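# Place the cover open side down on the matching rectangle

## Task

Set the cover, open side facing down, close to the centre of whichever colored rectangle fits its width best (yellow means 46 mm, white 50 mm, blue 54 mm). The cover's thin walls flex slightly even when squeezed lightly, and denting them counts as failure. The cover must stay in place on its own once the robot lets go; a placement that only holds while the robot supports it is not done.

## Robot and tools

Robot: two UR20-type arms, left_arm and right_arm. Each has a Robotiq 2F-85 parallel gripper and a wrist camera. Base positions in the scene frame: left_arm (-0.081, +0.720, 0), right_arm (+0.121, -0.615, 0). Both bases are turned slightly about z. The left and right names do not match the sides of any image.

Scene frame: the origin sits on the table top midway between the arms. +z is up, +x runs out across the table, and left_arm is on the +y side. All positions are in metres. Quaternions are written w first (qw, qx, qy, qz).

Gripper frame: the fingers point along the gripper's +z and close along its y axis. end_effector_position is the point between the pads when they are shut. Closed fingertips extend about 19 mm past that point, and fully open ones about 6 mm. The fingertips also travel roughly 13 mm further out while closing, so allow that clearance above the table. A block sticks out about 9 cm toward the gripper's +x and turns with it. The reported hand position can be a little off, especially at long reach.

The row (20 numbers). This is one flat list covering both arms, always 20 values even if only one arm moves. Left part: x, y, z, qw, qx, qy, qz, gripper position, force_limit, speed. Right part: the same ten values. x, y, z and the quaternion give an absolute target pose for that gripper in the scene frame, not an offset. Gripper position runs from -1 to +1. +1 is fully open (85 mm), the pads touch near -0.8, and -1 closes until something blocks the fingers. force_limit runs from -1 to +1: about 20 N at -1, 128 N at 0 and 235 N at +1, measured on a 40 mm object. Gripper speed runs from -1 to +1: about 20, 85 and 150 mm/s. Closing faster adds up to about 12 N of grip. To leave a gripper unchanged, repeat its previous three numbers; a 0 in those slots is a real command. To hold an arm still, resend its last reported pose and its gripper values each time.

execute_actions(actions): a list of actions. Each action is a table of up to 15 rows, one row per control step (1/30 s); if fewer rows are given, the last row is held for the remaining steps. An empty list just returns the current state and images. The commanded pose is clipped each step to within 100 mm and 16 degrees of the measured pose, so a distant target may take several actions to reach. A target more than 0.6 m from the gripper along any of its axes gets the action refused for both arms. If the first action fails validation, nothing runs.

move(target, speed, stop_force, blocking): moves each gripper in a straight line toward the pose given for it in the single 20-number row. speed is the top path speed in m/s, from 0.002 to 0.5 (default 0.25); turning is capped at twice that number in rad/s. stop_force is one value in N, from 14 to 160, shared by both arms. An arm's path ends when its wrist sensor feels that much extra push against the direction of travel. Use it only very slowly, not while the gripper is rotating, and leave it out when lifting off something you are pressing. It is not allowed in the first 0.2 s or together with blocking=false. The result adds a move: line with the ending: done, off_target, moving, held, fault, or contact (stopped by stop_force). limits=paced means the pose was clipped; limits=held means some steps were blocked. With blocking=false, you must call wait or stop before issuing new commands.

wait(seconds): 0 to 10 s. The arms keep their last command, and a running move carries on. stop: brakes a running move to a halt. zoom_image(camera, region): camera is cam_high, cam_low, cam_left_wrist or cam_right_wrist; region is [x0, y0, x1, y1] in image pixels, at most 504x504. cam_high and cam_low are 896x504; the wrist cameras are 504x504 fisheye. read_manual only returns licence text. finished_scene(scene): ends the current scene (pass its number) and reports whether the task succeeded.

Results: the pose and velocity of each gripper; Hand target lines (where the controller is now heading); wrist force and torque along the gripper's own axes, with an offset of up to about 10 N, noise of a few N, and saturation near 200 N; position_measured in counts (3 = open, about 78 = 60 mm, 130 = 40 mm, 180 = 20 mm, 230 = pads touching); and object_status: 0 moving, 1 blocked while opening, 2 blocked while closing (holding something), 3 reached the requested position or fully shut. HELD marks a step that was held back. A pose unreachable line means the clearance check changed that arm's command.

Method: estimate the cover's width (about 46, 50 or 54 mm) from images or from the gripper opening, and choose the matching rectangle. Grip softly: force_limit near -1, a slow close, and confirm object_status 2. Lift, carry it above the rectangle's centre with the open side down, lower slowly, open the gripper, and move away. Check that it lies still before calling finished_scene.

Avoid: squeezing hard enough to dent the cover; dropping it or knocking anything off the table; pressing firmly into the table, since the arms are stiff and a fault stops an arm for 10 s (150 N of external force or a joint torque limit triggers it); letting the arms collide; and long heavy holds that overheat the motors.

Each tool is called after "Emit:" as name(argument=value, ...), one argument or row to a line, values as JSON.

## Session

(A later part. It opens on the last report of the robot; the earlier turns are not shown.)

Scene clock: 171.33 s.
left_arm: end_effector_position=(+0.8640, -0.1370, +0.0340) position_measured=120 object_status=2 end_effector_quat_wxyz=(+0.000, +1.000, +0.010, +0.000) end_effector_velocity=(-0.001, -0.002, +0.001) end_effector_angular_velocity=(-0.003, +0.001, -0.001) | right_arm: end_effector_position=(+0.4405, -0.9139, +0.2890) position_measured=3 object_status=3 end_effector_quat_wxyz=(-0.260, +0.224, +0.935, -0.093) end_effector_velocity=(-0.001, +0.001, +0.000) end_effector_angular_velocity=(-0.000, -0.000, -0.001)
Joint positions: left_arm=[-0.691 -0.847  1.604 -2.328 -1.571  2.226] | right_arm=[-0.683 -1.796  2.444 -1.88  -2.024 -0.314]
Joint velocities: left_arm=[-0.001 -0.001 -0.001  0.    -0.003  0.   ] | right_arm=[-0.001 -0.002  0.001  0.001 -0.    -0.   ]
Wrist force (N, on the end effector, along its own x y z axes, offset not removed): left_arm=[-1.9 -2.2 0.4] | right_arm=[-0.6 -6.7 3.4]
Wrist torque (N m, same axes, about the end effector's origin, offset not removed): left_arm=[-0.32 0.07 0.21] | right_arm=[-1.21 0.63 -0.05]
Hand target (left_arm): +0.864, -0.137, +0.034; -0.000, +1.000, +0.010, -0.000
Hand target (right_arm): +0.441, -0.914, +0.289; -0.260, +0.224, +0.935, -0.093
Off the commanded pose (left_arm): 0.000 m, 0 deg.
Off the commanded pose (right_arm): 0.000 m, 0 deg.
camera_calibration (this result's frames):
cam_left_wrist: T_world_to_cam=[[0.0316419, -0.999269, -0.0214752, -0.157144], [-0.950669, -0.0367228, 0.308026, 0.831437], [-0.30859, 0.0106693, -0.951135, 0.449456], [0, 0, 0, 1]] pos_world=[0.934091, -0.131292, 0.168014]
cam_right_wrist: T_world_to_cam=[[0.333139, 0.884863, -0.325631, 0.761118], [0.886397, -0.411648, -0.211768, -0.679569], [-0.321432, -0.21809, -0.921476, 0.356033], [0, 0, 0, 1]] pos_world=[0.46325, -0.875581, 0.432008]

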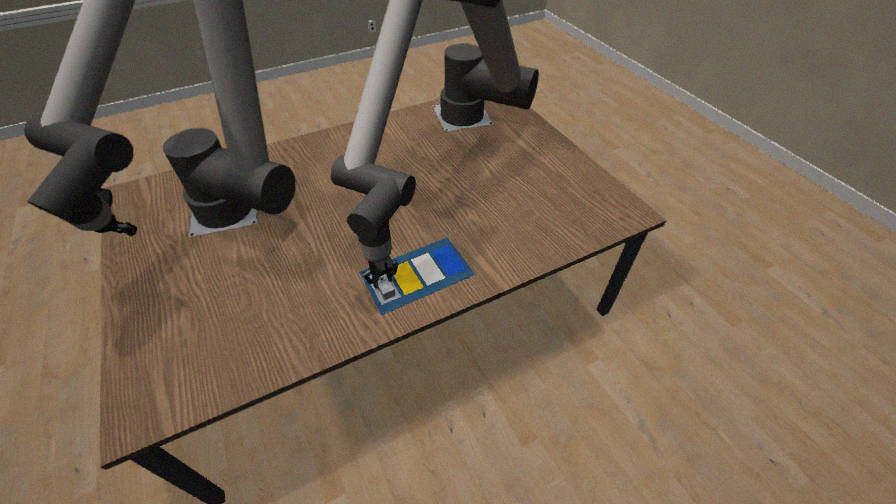

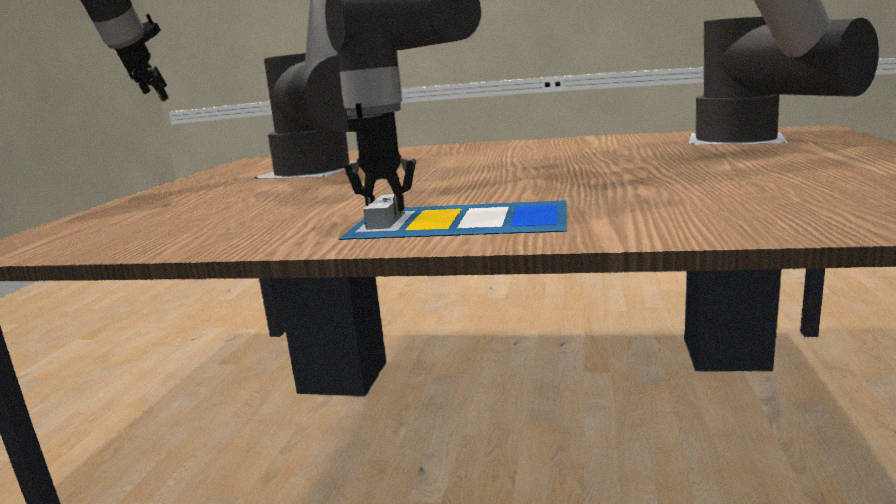

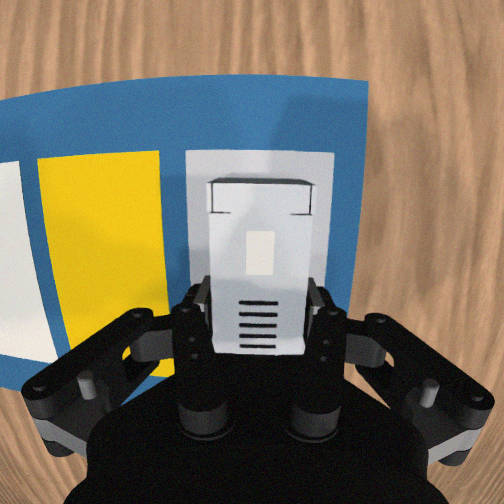

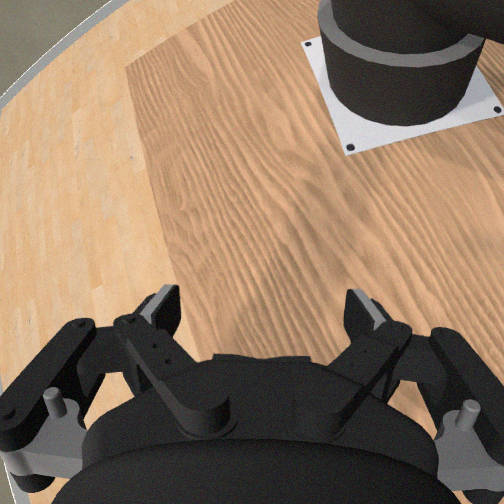

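Emit:
execute_actions(
  actions=[
    [[0.864,-0.137,0.0341,0,1,0.01,0,-1,-1,-1,0.4405,-0.9139,0.2890,-0.260,0.224,0.935,-0.093,1,-1,0],
[0.864,-0.137,0.0347,0,1,0.01,0,-1,-1,-1,0.4405,-0.9139,0.2890,-0.260,0.224,0.935,-0.093,1,-1,0],
[0.864,-0.137,0.03596,0,1,0.01,0,-1,-1,-1,0.4405,-0.9139,0.2890,-0.260,0.224,0.935,-0.093,1,-1,0],
[0.864,-0.13692,0.03781,0,1,0.01,0,-1,-1,-1,0.4405,-0.9139,0.2890,-0.260,0.224,0.935,-0.093,1,-1,0],
[0.864,-0.13637,0.04,0,1,0.01,0,-1,-1,-1,0.4405,-0.9139,0.2890,-0.260,0.224,0.935,-0.093,1,-1,0],
[0.864,-0.13504,0.04219,0,1,0.01,0,-1,-1,-1,0.4405,-0.9139,0.2890,-0.260,0.224,0.935,-0.093,1,-1,0],
[0.8639,-0.1327,0.04404,0,1,0.01,0,-1,-1,-1,0.4405,-0.9139,0.2890,-0.260,0.224,0.935,-0.093,1,-1,0],
[0.86385,-0.12924,0.0453,0,1,0.01,0,-1,-1,-1,0.4405,-0.9139,0.2890,-0.260,0.224,0.935,-0.093,1,-1,0],
[0.8638,-0.12465,0.0459,0,1,0.01,0,-1,-1,-1,0.4405,-0.9139,0.2890,-0.260,0.224,0.935,-0.093,1,-1,0],
[0.8637,-0.11899,0.046,0,1,0.01,0,-1,-1,-1,0.4405,-0.9139,0.2890,-0.260,0.224,0.935,-0.093,1,-1,0],
[0.8635,-0.11241,0.046,0,1,0.01,0,-1,-1,-1,0.4405,-0.9139,0.2890,-0.260,0.224,0.935,-0.093,1,-1,0],
[0.8634,-0.10507,0.046,0,1,0.01,0,-1,-1,-1,0.4405,-0.9139,0.2890,-0.260,0.224,0.935,-0.093,1,-1,0],
[0.8633,-0.09722,0.046,0,1,0.01,0,-1,-1,-1,0.4405,-0.9139,0.2890,-0.260,0.224,0.935,-0.093,1,-1,0],
[0.8631,-0.0891,0.046,0,1,0.01,0,-1,-1,-1,0.4405,-0.9139,0.2890,-0.260,0.224,0.935,-0.093,1,-1,0],
[0.8629,-0.08098,0.046,0,1,0.01,0,-1,-1,-1,0.4405,-0.9139,0.2890,-0.260,0.224,0.935,-0.093,1,-1,0]],
    [[0.8628,-0.07313,0.046,0,1,0.01,0,-1,-1,-1,0.4405,-0.9139,0.2890,-0.260,0.224,0.935,-0.093,1,-1,0],
[0.8627,-0.06579,0.046,0,1,0.01,0,-1,-1,-1,0.4405,-0.9139,0.2890,-0.260,0.224,0.935,-0.093,1,-1,0],
[0.8625,-0.05921,0.046,0,1,0.01,0,-1,-1,-1,0.4405,-0.9139,0.2890,-0.260,0.224,0.935,-0.093,1,-1,0],
[0.8624,-0.05355,0.04594,0,1,0.01,0,-1,-1,-1,0.4405,-0.9139,0.2890,-0.260,0.224,0.935,-0.093,1,-1,0],
[0.8623,-0.04896,0.04559,0,1,0.01,0,-1,-1,-1,0.4405,-0.9139,0.2890,-0.260,0.224,0.935,-0.093,1,-1,0],
[0.8623,-0.0455,0.04481,0,1,0.01,0,-1,-1,-1,0.4405,-0.9139,0.2890,-0.260,0.224,0.935,-0.093,1,-1,0],
[0.8622,-0.04316,0.04359,0,1,0.01,0,-1,-1,-1,0.4405,-0.9139,0.2890,-0.260,0.224,0.935,-0.093,1,-1,0],
[0.8622,-0.04183,0.04201,0,1,0.01,0,-1,-1,-1,0.4405,-0.9139,0.2890,-0.260,0.224,0.935,-0.093,1,-1,0],
[0.8622,-0.04128,0.04025,0,1,0.01,0,-1,-1,-1,0.4405,-0.9139,0.2890,-0.260,0.224,0.935,-0.093,1,-1,0],
[0.8622,-0.0412,0.03849,0,1,0.01,0,-1,-1,-1,0.4405,-0.9139,0.2890,-0.260,0.224,0.935,-0.093,1,-1,0],
[0.8622,-0.0412,0.03691,0,1,0.01,0,-1,-1,-1,0.4405,-0.9139,0.2890,-0.260,0.224,0.935,-0.093,1,-1,0],
[0.8622,-0.0412,0.03569,0,1,0.01,0,-1,-1,-1,0.4405,-0.9139,0.2890,-0.260,0.224,0.935,-0.093,1,-1,0],
[0.8622,-0.0412,0.03491,0,1,0.01,0,-1,-1,-1,0.4405,-0.9139,0.2890,-0.260,0.224,0.935,-0.093,1,-1,0],
[0.8622,-0.0412,0.03456,0,1,0.01,0,-1,-1,-1,0.4405,-0.9139,0.2890,-0.260,0.224,0.935,-0.093,1,-1,0],
[0.8622,-0.0412,0.0345,0,1,0.01,0,-1,-1,-1,0.4405,-0.9139,0.2890,-0.260,0.224,0.935,-0.093,1,-1,0]],
  ],
)

Scene clock: 214.27 s.
left_arm: end_effector_position=(+0.8622, -0.0438, +0.0379) position_measured=120 object_status=2 end_effector_quat_wxyz=(-0.000, +1.000, +0.010, -0.000) end_effector_velocity=(-0.000, +0.025, -0.028) end_effector_angular_velocity=(+0.000, +0.001, +0.001) | right_arm: end_effector_position=(+0.4405, -0.9139, +0.2890) position_measured=3 object_status=3 end_effector_quat_wxyz=(-0.260, +0.224, +0.935, -0.093) end_effector_velocity=(+0.000, -0.000, -0.001) end_effector_angular_velocity=(+0.001, +0.001, -0.001)
Joint positions: left_arm=[-0.643 -0.902  1.71  -2.379 -1.571  2.274] | right_arm=[-0.683 -1.796  2.444 -1.88  -2.024 -0.314]
Joint velocities: left_arm=[ 0.014  0.011  0.033 -0.043 -0.     0.013] | right_arm=[-0.     0.002  0.    -0.     0.     0.001]
Wrist force (N, on the end effector, along its own x y z axes, offset not removed): left_arm=[-4.4 -5.0 6.4] | right_arm=[1.1 -4.8 3.5]
Wrist torque (N m, same axes, about the end effector's origin, offset not removed): left_arm=[-0.97 0.59 0.28] | right_arm=[-0.94 0.35 0.02]
Hand target (left_arm): +0.862, -0.041, +0.034; -0.000, +1.000, +0.010, -0.000
Hand target (right_arm): +0.441, -0.914, +0.289; -0.260, +0.224, +0.935, -0.093
Off the commanded pose (left_arm): 0.004 m, 0 deg.
Off the commanded pose (right_arm): 0.000 m, 0 deg.
Step readings (end_effector_position; steps 1 to 15: 1st action; 16 to 30: 2nd action):
0: left_arm (+0.8640, -0.1370, +0.0340) | right_arm (+0.4405, -0.9139, +0.2890)
1: left_arm (+0.8640, -0.1370, +0.0340) | right_arm (+0.4405, -0.9139, +0.2890)
2: left_arm (+0.8640, -0.1370, +0.0340) | right_arm (+0.4405, -0.9139, +0.2890)
4: left_arm (+0.8639, -0.1369, +0.0343) | right_arm (+0.4405, -0.9139, +0.2890)
8: left_arm (+0.8638, -0.1360, +0.0386) | right_arm (+0.4405, -0.9139, +0.2890)
15: left_arm (+0.8637, -0.1116, +0.0450) | right_arm (+0.4405, -0.9139, +0.2890)
16: left_arm (+0.8636, -0.1053, +0.0452) | right_arm (+0.4405, -0.9139, +0.2890)
17: left_arm (+0.8635, -0.0985, +0.0454) | right_arm (+0.4405, -0.9139, +0.2890)
19: left_arm (+0.8633, -0.0846, +0.0455) | right_arm (+0.4405, -0.9139, +0.2890)
23: left_arm (+0.8627, -0.0603, +0.0449) | right_arm (+0.4405, -0.9139, +0.2890)
30: end_effector_position above
camera_calibration (this result's frames):
cam_left_wrist: T_world_to_cam=[[0.0317182, -0.999262, -0.0216781, -0.0639283], [-0.950612, -0.0368597, 0.308184, 0.831894], [-0.308755, 0.0108325, -0.95108, 0.451799], [0, 0, 0, 1]] pos_world=[0.932332, -0.0381118, 0.171935]
cam_right_wrist: T_world_to_cam=[[0.333139, 0.884863, -0.325631, 0.761118], [0.886397, -0.411648, -0.211768, -0.679569], [-0.321432, -0.21809, -0.921476, 0.356033], [0, 0, 0, 1]] pos_world=[0.46325, -0.875581, 0.432008]

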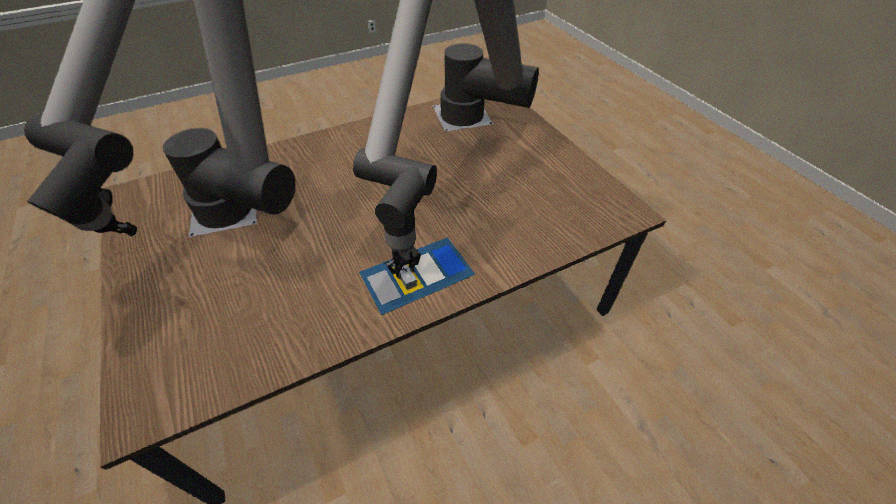

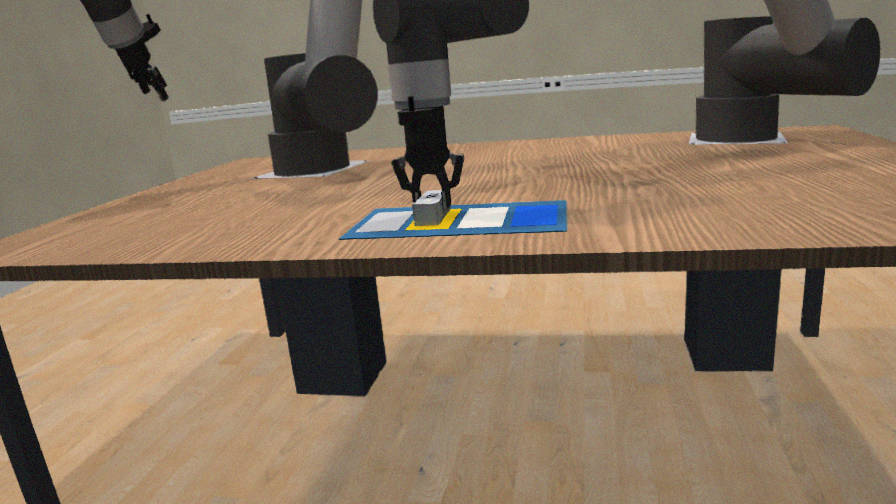

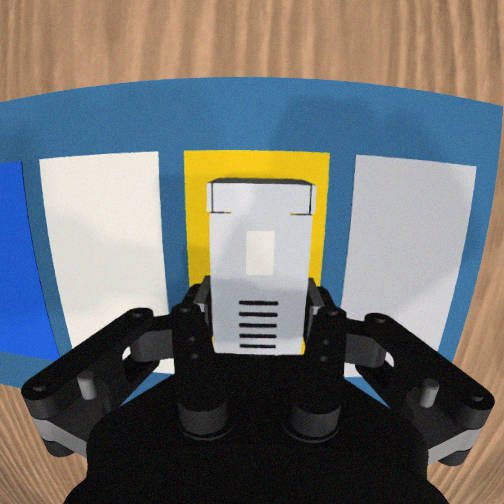

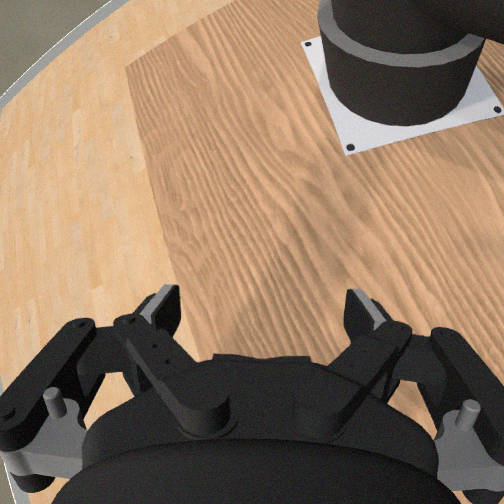

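Emit:
execute_actions(
  actions=[],
)

Emit:
zoom_image(
  camera="cam_left_wrist",
  region=[170, 140, 350, 250],
)

Emit:
zoom_image(
  camera="cam_low",
  region=[395, 165, 475, 240],
)

Scene clock: 217.47 s.
left_arm: end_effector_position=(+0.8622, -0.0412, +0.0345) position_measured=120 object_status=2 end_effector_quat_wxyz=(-0.000, +1.000, +0.010, -0.000) end_effector_velocity=(-0.003, +0.000, -0.002) end_effector_angular_velocity=(+0.002, +0.004, -0.001) | right_arm: end_effector_position=(+0.4405, -0.9139, +0.2890) position_measured=3 object_status=3 end_effector_quat_wxyz=(-0.260, +0.224, +0.935, -0.093) end_effector_velocity=(+0.000, -0.001, -0.001) end_effector_angular_velocity=(+0.001, +0.001, -0.001)
Joint positions: left_arm=[-0.642 -0.9    1.714 -2.385 -1.571  2.276] | right_arm=[-0.683 -1.796  2.444 -1.88  -2.024 -0.314]
Joint velocities: left_arm=[-0.001  0.     0.002  0.002 -0.002 -0.   ] | right_arm=[-0.001  0.002 -0.    -0.     0.     0.   ]
Wrist force (N, on the end effector, along its own x y z axes, offset not removed): left_arm=[-3.1 -3.2 7.4] | right_arm=[-0.3 -7.6 3.8]
Wrist torque (N m, same axes, about the end effector's origin, offset not removed): left_arm=[-0.59 0.40 0.19] | right_arm=[-1.46 0.68 0.01]
Hand target (left_arm): +0.862, -0.041, +0.034; -0.000, +1.000, +0.010, -0.000
Hand target (right_arm): +0.441, -0.914, +0.289; -0.260, +0.224, +0.935, -0.093
Off the commanded pose (left_arm): 0.000 m, 0 deg.
Off the commanded pose (right_arm): 0.000 m, 0 deg.
camera_calibration (this result's frames):
cam_left_wrist: T_world_to_cam=[[0.0316488, -0.999266, -0.0215644, -0.0613513], [-0.950645, -0.0367577, 0.308095, 0.833042], [-0.308662, 0.0107492, -0.951111, 0.448379], [0, 0, 0, 1]] pos_world=[0.932267, -0.0355053, 0.168479]
cam_right_wrist: T_world_to_cam=[[0.333139, 0.884863, -0.325631, 0.761118], [0.886397, -0.411648, -0.211769, -0.679569], [-0.321432, -0.21809, -0.921476, 0.356033], [0, 0, 0, 1]] pos_world=[0.46325, -0.875581, 0.432008]

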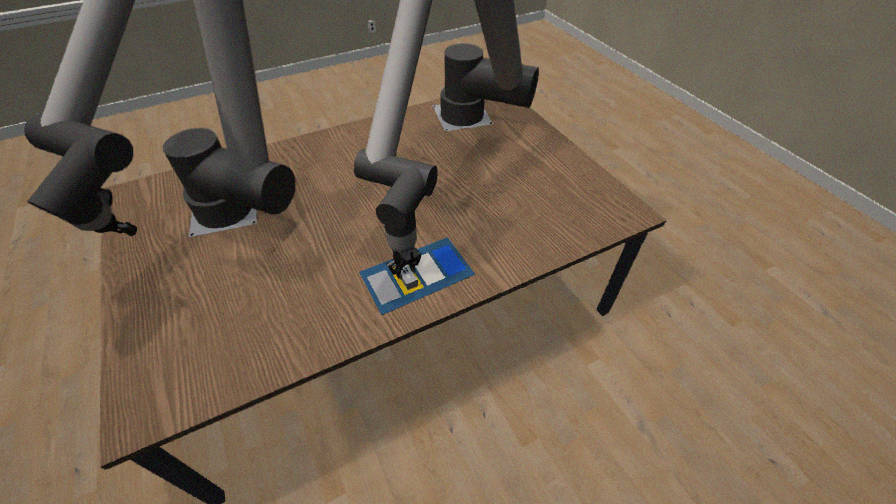

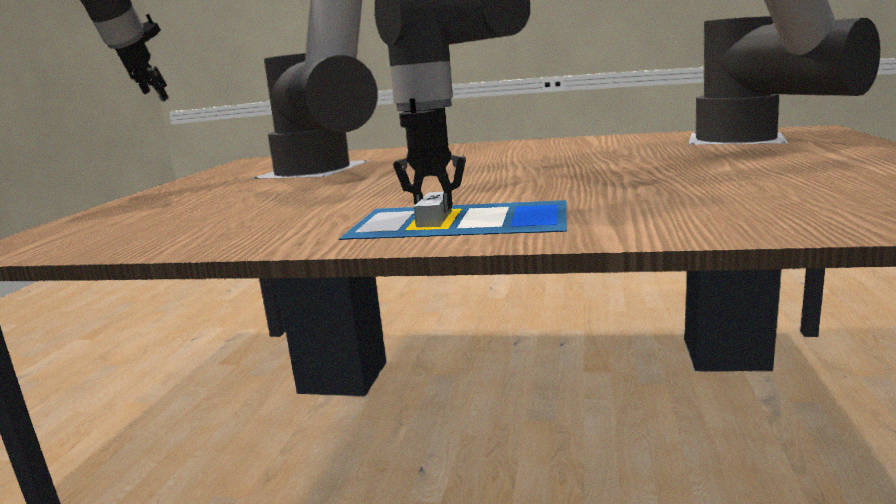

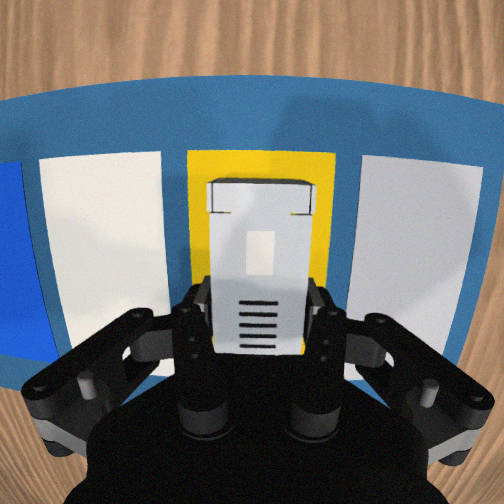

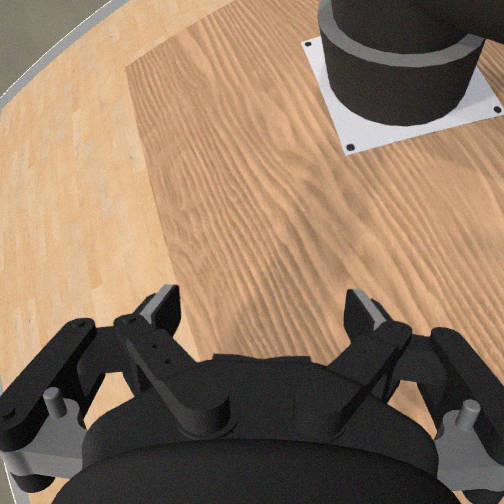

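Region (170, 140, 350, 250) of cam_left_wrist's 504x504 image, scaled by 2.800, with more detail than that image has.

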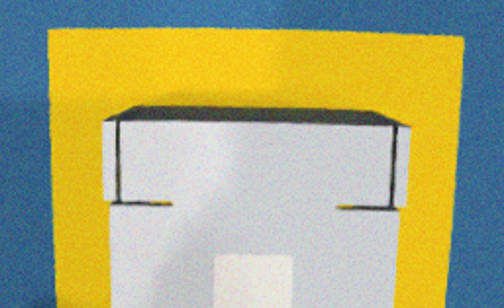

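Region (395, 165, 475, 240) of cam_low's 896x504 image, scaled by 6.300, with more detail than that image has; it fills the top 472 rows of this view, and the rest is white.

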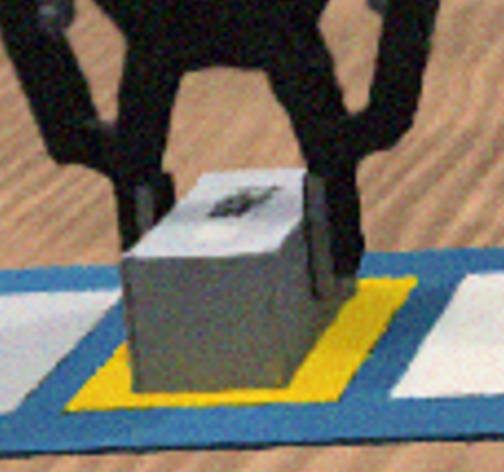

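Emit:
execute_actions(
  actions=[
    [[0.8622,-0.0412,0.0338,0,1,0.01,0,-1,-1,-1,0.4405,-0.9139,0.2890,-0.260,0.224,0.935,-0.093,1,-1,0],
[0.8622,-0.0412,0.0338,0,1,0.01,0,-1,-1,-1,0.4405,-0.9139,0.2890,-0.260,0.224,0.935,-0.093,1,-1,0],
[0.8622,-0.0412,0.0338,0,1,0.01,0,0.5,-1,0,0.4405,-0.9139,0.2890,-0.260,0.224,0.935,-0.093,1,-1,0],
[0.8622,-0.0412,0.0338,0,1,0.01,0,0.5,-1,0,0.4405,-0.9139,0.2890,-0.260,0.224,0.935,-0.093,1,-1,0],
[0.8622,-0.0412,0.0338,0,1,0.01,0,0.5,-1,0,0.4405,-0.9139,0.2890,-0.260,0.224,0.935,-0.093,1,-1,0],
[0.8622,-0.0412,0.0338,0,1,0.01,0,0.5,-1,0,0.4405,-0.9139,0.2890,-0.260,0.224,0.935,-0.093,1,-1,0],
[0.8622,-0.0412,0.0338,0,1,0.01,0,0.5,-1,0,0.4405,-0.9139,0.2890,-0.260,0.224,0.935,-0.093,1,-1,0],
[0.8622,-0.0412,0.0344,0,1,0.01,0,0.5,-1,0,0.4405,-0.9139,0.2890,-0.260,0.224,0.935,-0.093,1,-1,0],
[0.8622,-0.0412,0.0375,0,1,0.01,0,0.5,-1,0,0.4405,-0.9139,0.2890,-0.260,0.224,0.935,-0.093,1,-1,0],
[0.8622,-0.0412,0.0438,0,1,0.01,0,0.5,-1,0,0.4405,-0.9139,0.2890,-0.260,0.224,0.935,-0.093,1,-1,0],
[0.8622,-0.0412,0.0519,0,1,0.01,0,0.5,-1,0,0.4405,-0.9139,0.2890,-0.260,0.224,0.935,-0.093,1,-1,0],
[0.8622,-0.0412,0.06,0,1,0.01,0,0.5,-1,0,0.4405,-0.9139,0.2890,-0.260,0.224,0.935,-0.093,1,-1,0],
[0.8622,-0.0412,0.0663,0,1,0.01,0,0.5,-1,0,0.4405,-0.9139,0.2890,-0.260,0.224,0.935,-0.093,1,-1,0],
[0.8622,-0.0412,0.0694,0,1,0.01,0,0.5,-1,0,0.4405,-0.9139,0.2890,-0.260,0.224,0.935,-0.093,1,-1,0],
[0.8622,-0.0412,0.07,0,1,0.01,0,0.5,-1,0,0.4405,-0.9139,0.2890,-0.260,0.224,0.935,-0.093,1,-1,0]],
  ],
)

Scene clock: 228.40 s.
left_arm: end_effector_position=(+0.8621, -0.0411, +0.0524) position_measured=67 object_status=0 end_effector_quat_wxyz=(-0.000, +1.000, +0.010, -0.000) end_effector_velocity=(+0.001, -0.001, +0.136) end_effector_angular_velocity=(-0.003, -0.002, +0.000) | right_arm: end_effector_position=(+0.4405, -0.9139, +0.2890) position_measured=3 object_status=3 end_effector_quat_wxyz=(-0.260, +0.224, +0.935, -0.093) end_effector_velocity=(-0.000, -0.000, -0.000) end_effector_angular_velocity=(+0.001, +0.001, +0.000)
Joint positions: left_arm=[-0.642 -0.916  1.71  -2.365 -1.571  2.276] | right_arm=[-0.683 -1.796  2.444 -1.88  -2.024 -0.314]
Joint velocities: left_arm=[-0.    -0.114 -0.036  0.147 -0.001 -0.   ] | right_arm=[-0.     0.001  0.    -0.    -0.    -0.   ]
Wrist force (N, on the end effector, along its own x y z axes, offset not removed): left_arm=[-2.2 -3.8 3.1] | right_arm=[-1.1 -4.3 5.3]
Wrist torque (N m, same axes, about the end effector's origin, offset not removed): left_arm=[-0.78 0.23 0.24] | right_arm=[-0.82 0.82 -0.14]
Hand target (left_arm): +0.862, -0.041, +0.070; +0.000, +1.000, +0.010, +0.000
Hand target (right_arm): +0.441, -0.914, +0.289; -0.260, +0.224, +0.935, -0.093
Off the commanded pose (left_arm): 0.018 m, 0 deg.
Off the commanded pose (right_arm): 0.000 m, 0 deg.
Step readings (end_effector_position):
0: left_arm (+0.8622, -0.0412, +0.0345) | right_arm (+0.4405, -0.9139, +0.2890)
1: left_arm (+0.8622, -0.0412, +0.0345) | right_arm (+0.4405, -0.9139, +0.2890)
2: left_arm (+0.8622, -0.0412, +0.0344) | right_arm (+0.4405, -0.9139, +0.2890)
4: left_arm (+0.8622, -0.0412, +0.0341) | right_arm (+0.4405, -0.9139, +0.2890)
8: left_arm (+0.8622, -0.0412, +0.0339) | right_arm (+0.4405, -0.9139, +0.2890)
15: end_effector_position above
camera_calibration (this result's frames):
cam_left_wrist: T_world_to_cam=[[0.0316404, -0.999268, -0.0214973, -0.06082], [-0.950663, -0.0367283, 0.308043, 0.827474], [-0.308607, 0.0106901, -0.95113, 0.465409], [0, 0, 0, 1]] pos_world=[0.932202, -0.035359, 0.186459]
cam_right_wrist: T_world_to_cam=[[0.333139, 0.884863, -0.325631, 0.761118], [0.886397, -0.411648, -0.211769, -0.679569], [-0.321432, -0.21809, -0.921476, 0.356033], [0, 0, 0, 1]] pos_world=[0.46325, -0.875581, 0.432008]

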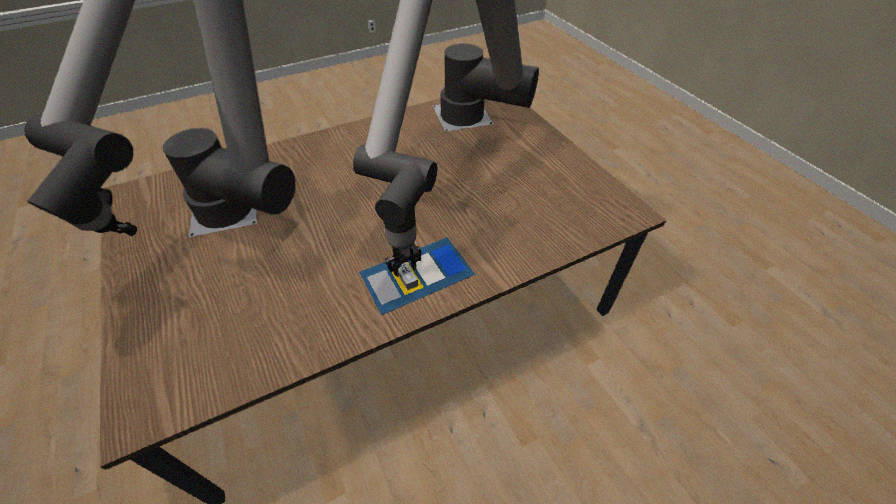

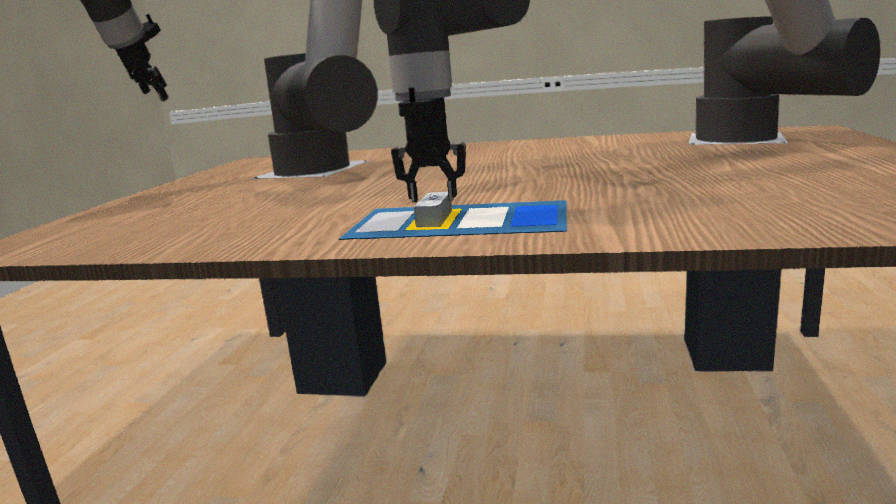

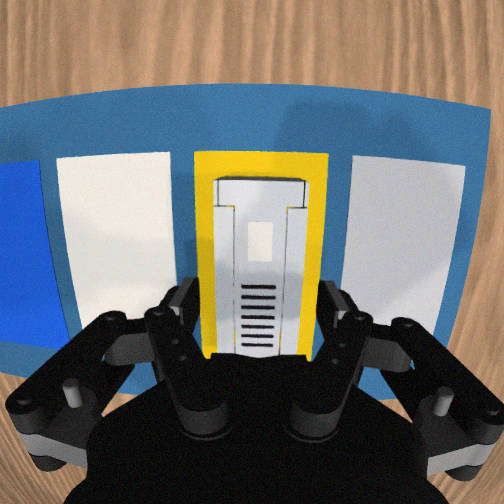

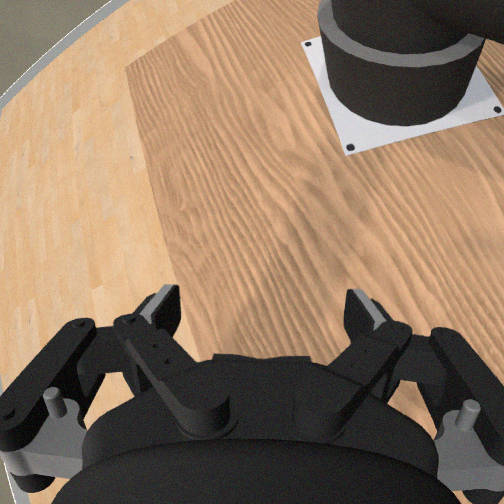

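Emit:
execute_actions(
  actions=[],
)

Emit:
zoom_image(
  camera="cam_left_wrist",
  region=[165, 140, 355, 370],
)

Scene clock: 230.63 s.
left_arm: end_effector_position=(+0.8622, -0.0411, +0.0698) position_measured=66 object_status=3 end_effector_quat_wxyz=(+0.000, +1.000, +0.010, +0.000) end_effector_velocity=(-0.000, +0.000, -0.000) end_effector_angular_velocity=(-0.001, +0.001, -0.000) | right_arm: end_effector_position=(+0.4405, -0.9139, +0.2890) position_measured=3 object_status=3 end_effector_quat_wxyz=(-0.260, +0.224, +0.935, -0.093) end_effector_velocity=(+0.001, -0.000, +0.001) end_effector_angular_velocity=(-0.001, -0.001, +0.002)
Joint positions: left_arm=[-0.642 -0.93   1.705 -2.346 -1.571  2.276] | right_arm=[-0.683 -1.796  2.444 -1.88  -2.024 -0.314]
Joint velocities: left_arm=[ 0.    -0.     0.001 -0.001 -0.001  0.   ] | right_arm=[ 0.001 -0.001 -0.001  0.     0.    -0.001]
Wrist force (N, on the end effector, along its own x y z axes, offset not removed): left_arm=[-3.7 -0.3 5.4] | right_arm=[0.6 -6.8 5.0]
Wrist torque (N m, same axes, about the end effector's origin, offset not removed): left_arm=[-0.04 0.44 0.24] | right_arm=[-1.26 0.51 -0.14]
Hand target (left_arm): +0.862, -0.041, +0.070; +0.000, +1.000, +0.010, +0.000
Hand target (right_arm): +0.441, -0.914, +0.289; -0.260, +0.224, +0.935, -0.093
Off the commanded pose (left_arm): 0.000 m, 0 deg.
Off the commanded pose (right_arm): 0.000 m, 0 deg.
camera_calibration (this result's frames):
cam_left_wrist: T_world_to_cam=[[0.0316495, -0.999273, -0.0212679, -0.0605328], [-0.950724, -0.0366642, 0.307863, 0.822261], [-0.308419, 0.0104762, -0.951193, 0.481771], [0, 0, 0, 1]] pos_world=[0.932246, -0.0353883, 0.203827]
cam_right_wrist: T_world_to_cam=[[0.333139, 0.884863, -0.325631, 0.761118], [0.886397, -0.411648, -0.211768, -0.679569], [-0.321432, -0.21809, -0.921476, 0.356033], [0, 0, 0, 1]] pos_world=[0.46325, -0.875581, 0.432008]

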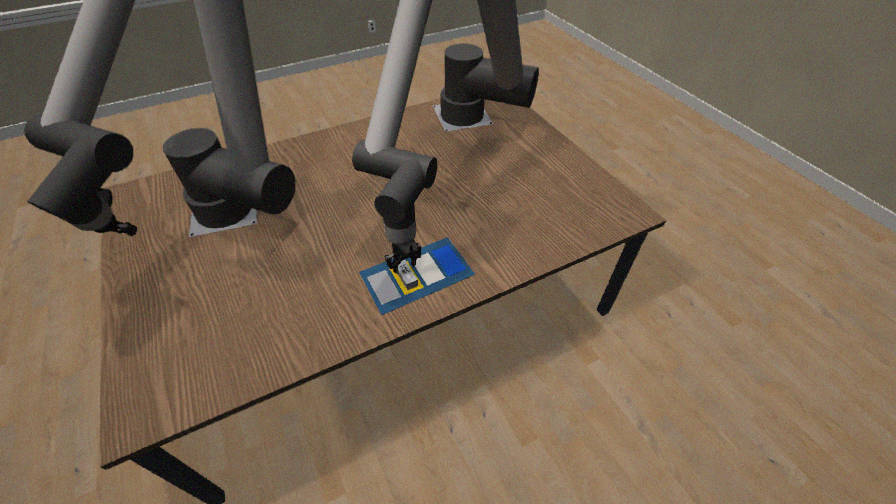

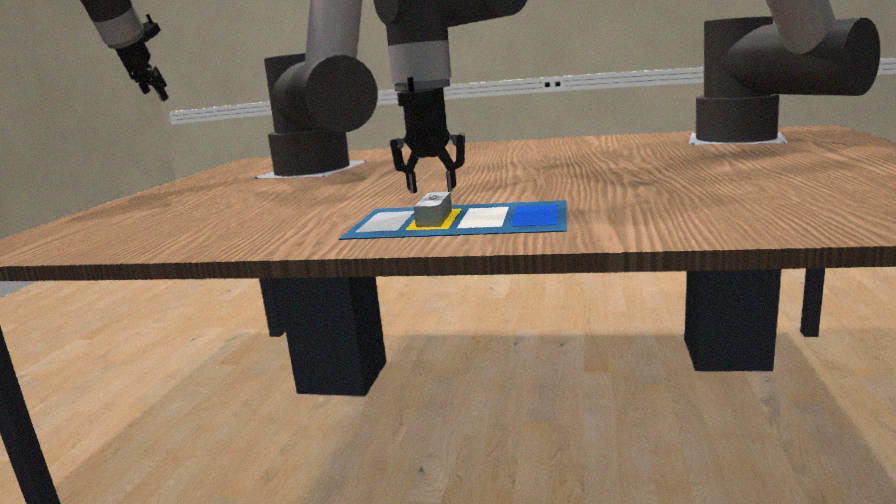

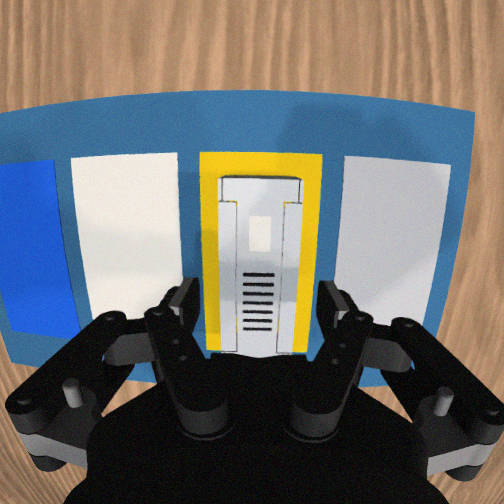

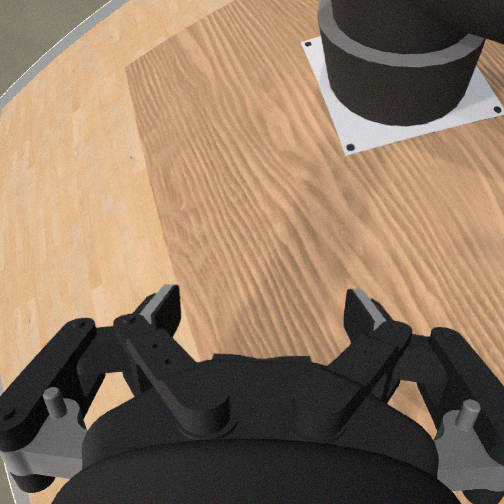

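Region (165, 140, 355, 370) of cam_left_wrist's 504x504 image, scaled by 2.191, with more detail than that image has; it fills the left 416 columns of this view, and the rest is white.

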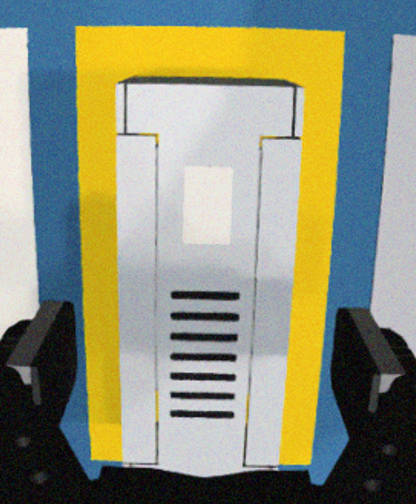

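The cover measures 46 mm and is centred on yellow. Its walls sprang back and the gripper is clear, so I'm ending scene 1.

Emit:
finished_scene(
  scene=1,
)

The scene is finished: the task was done.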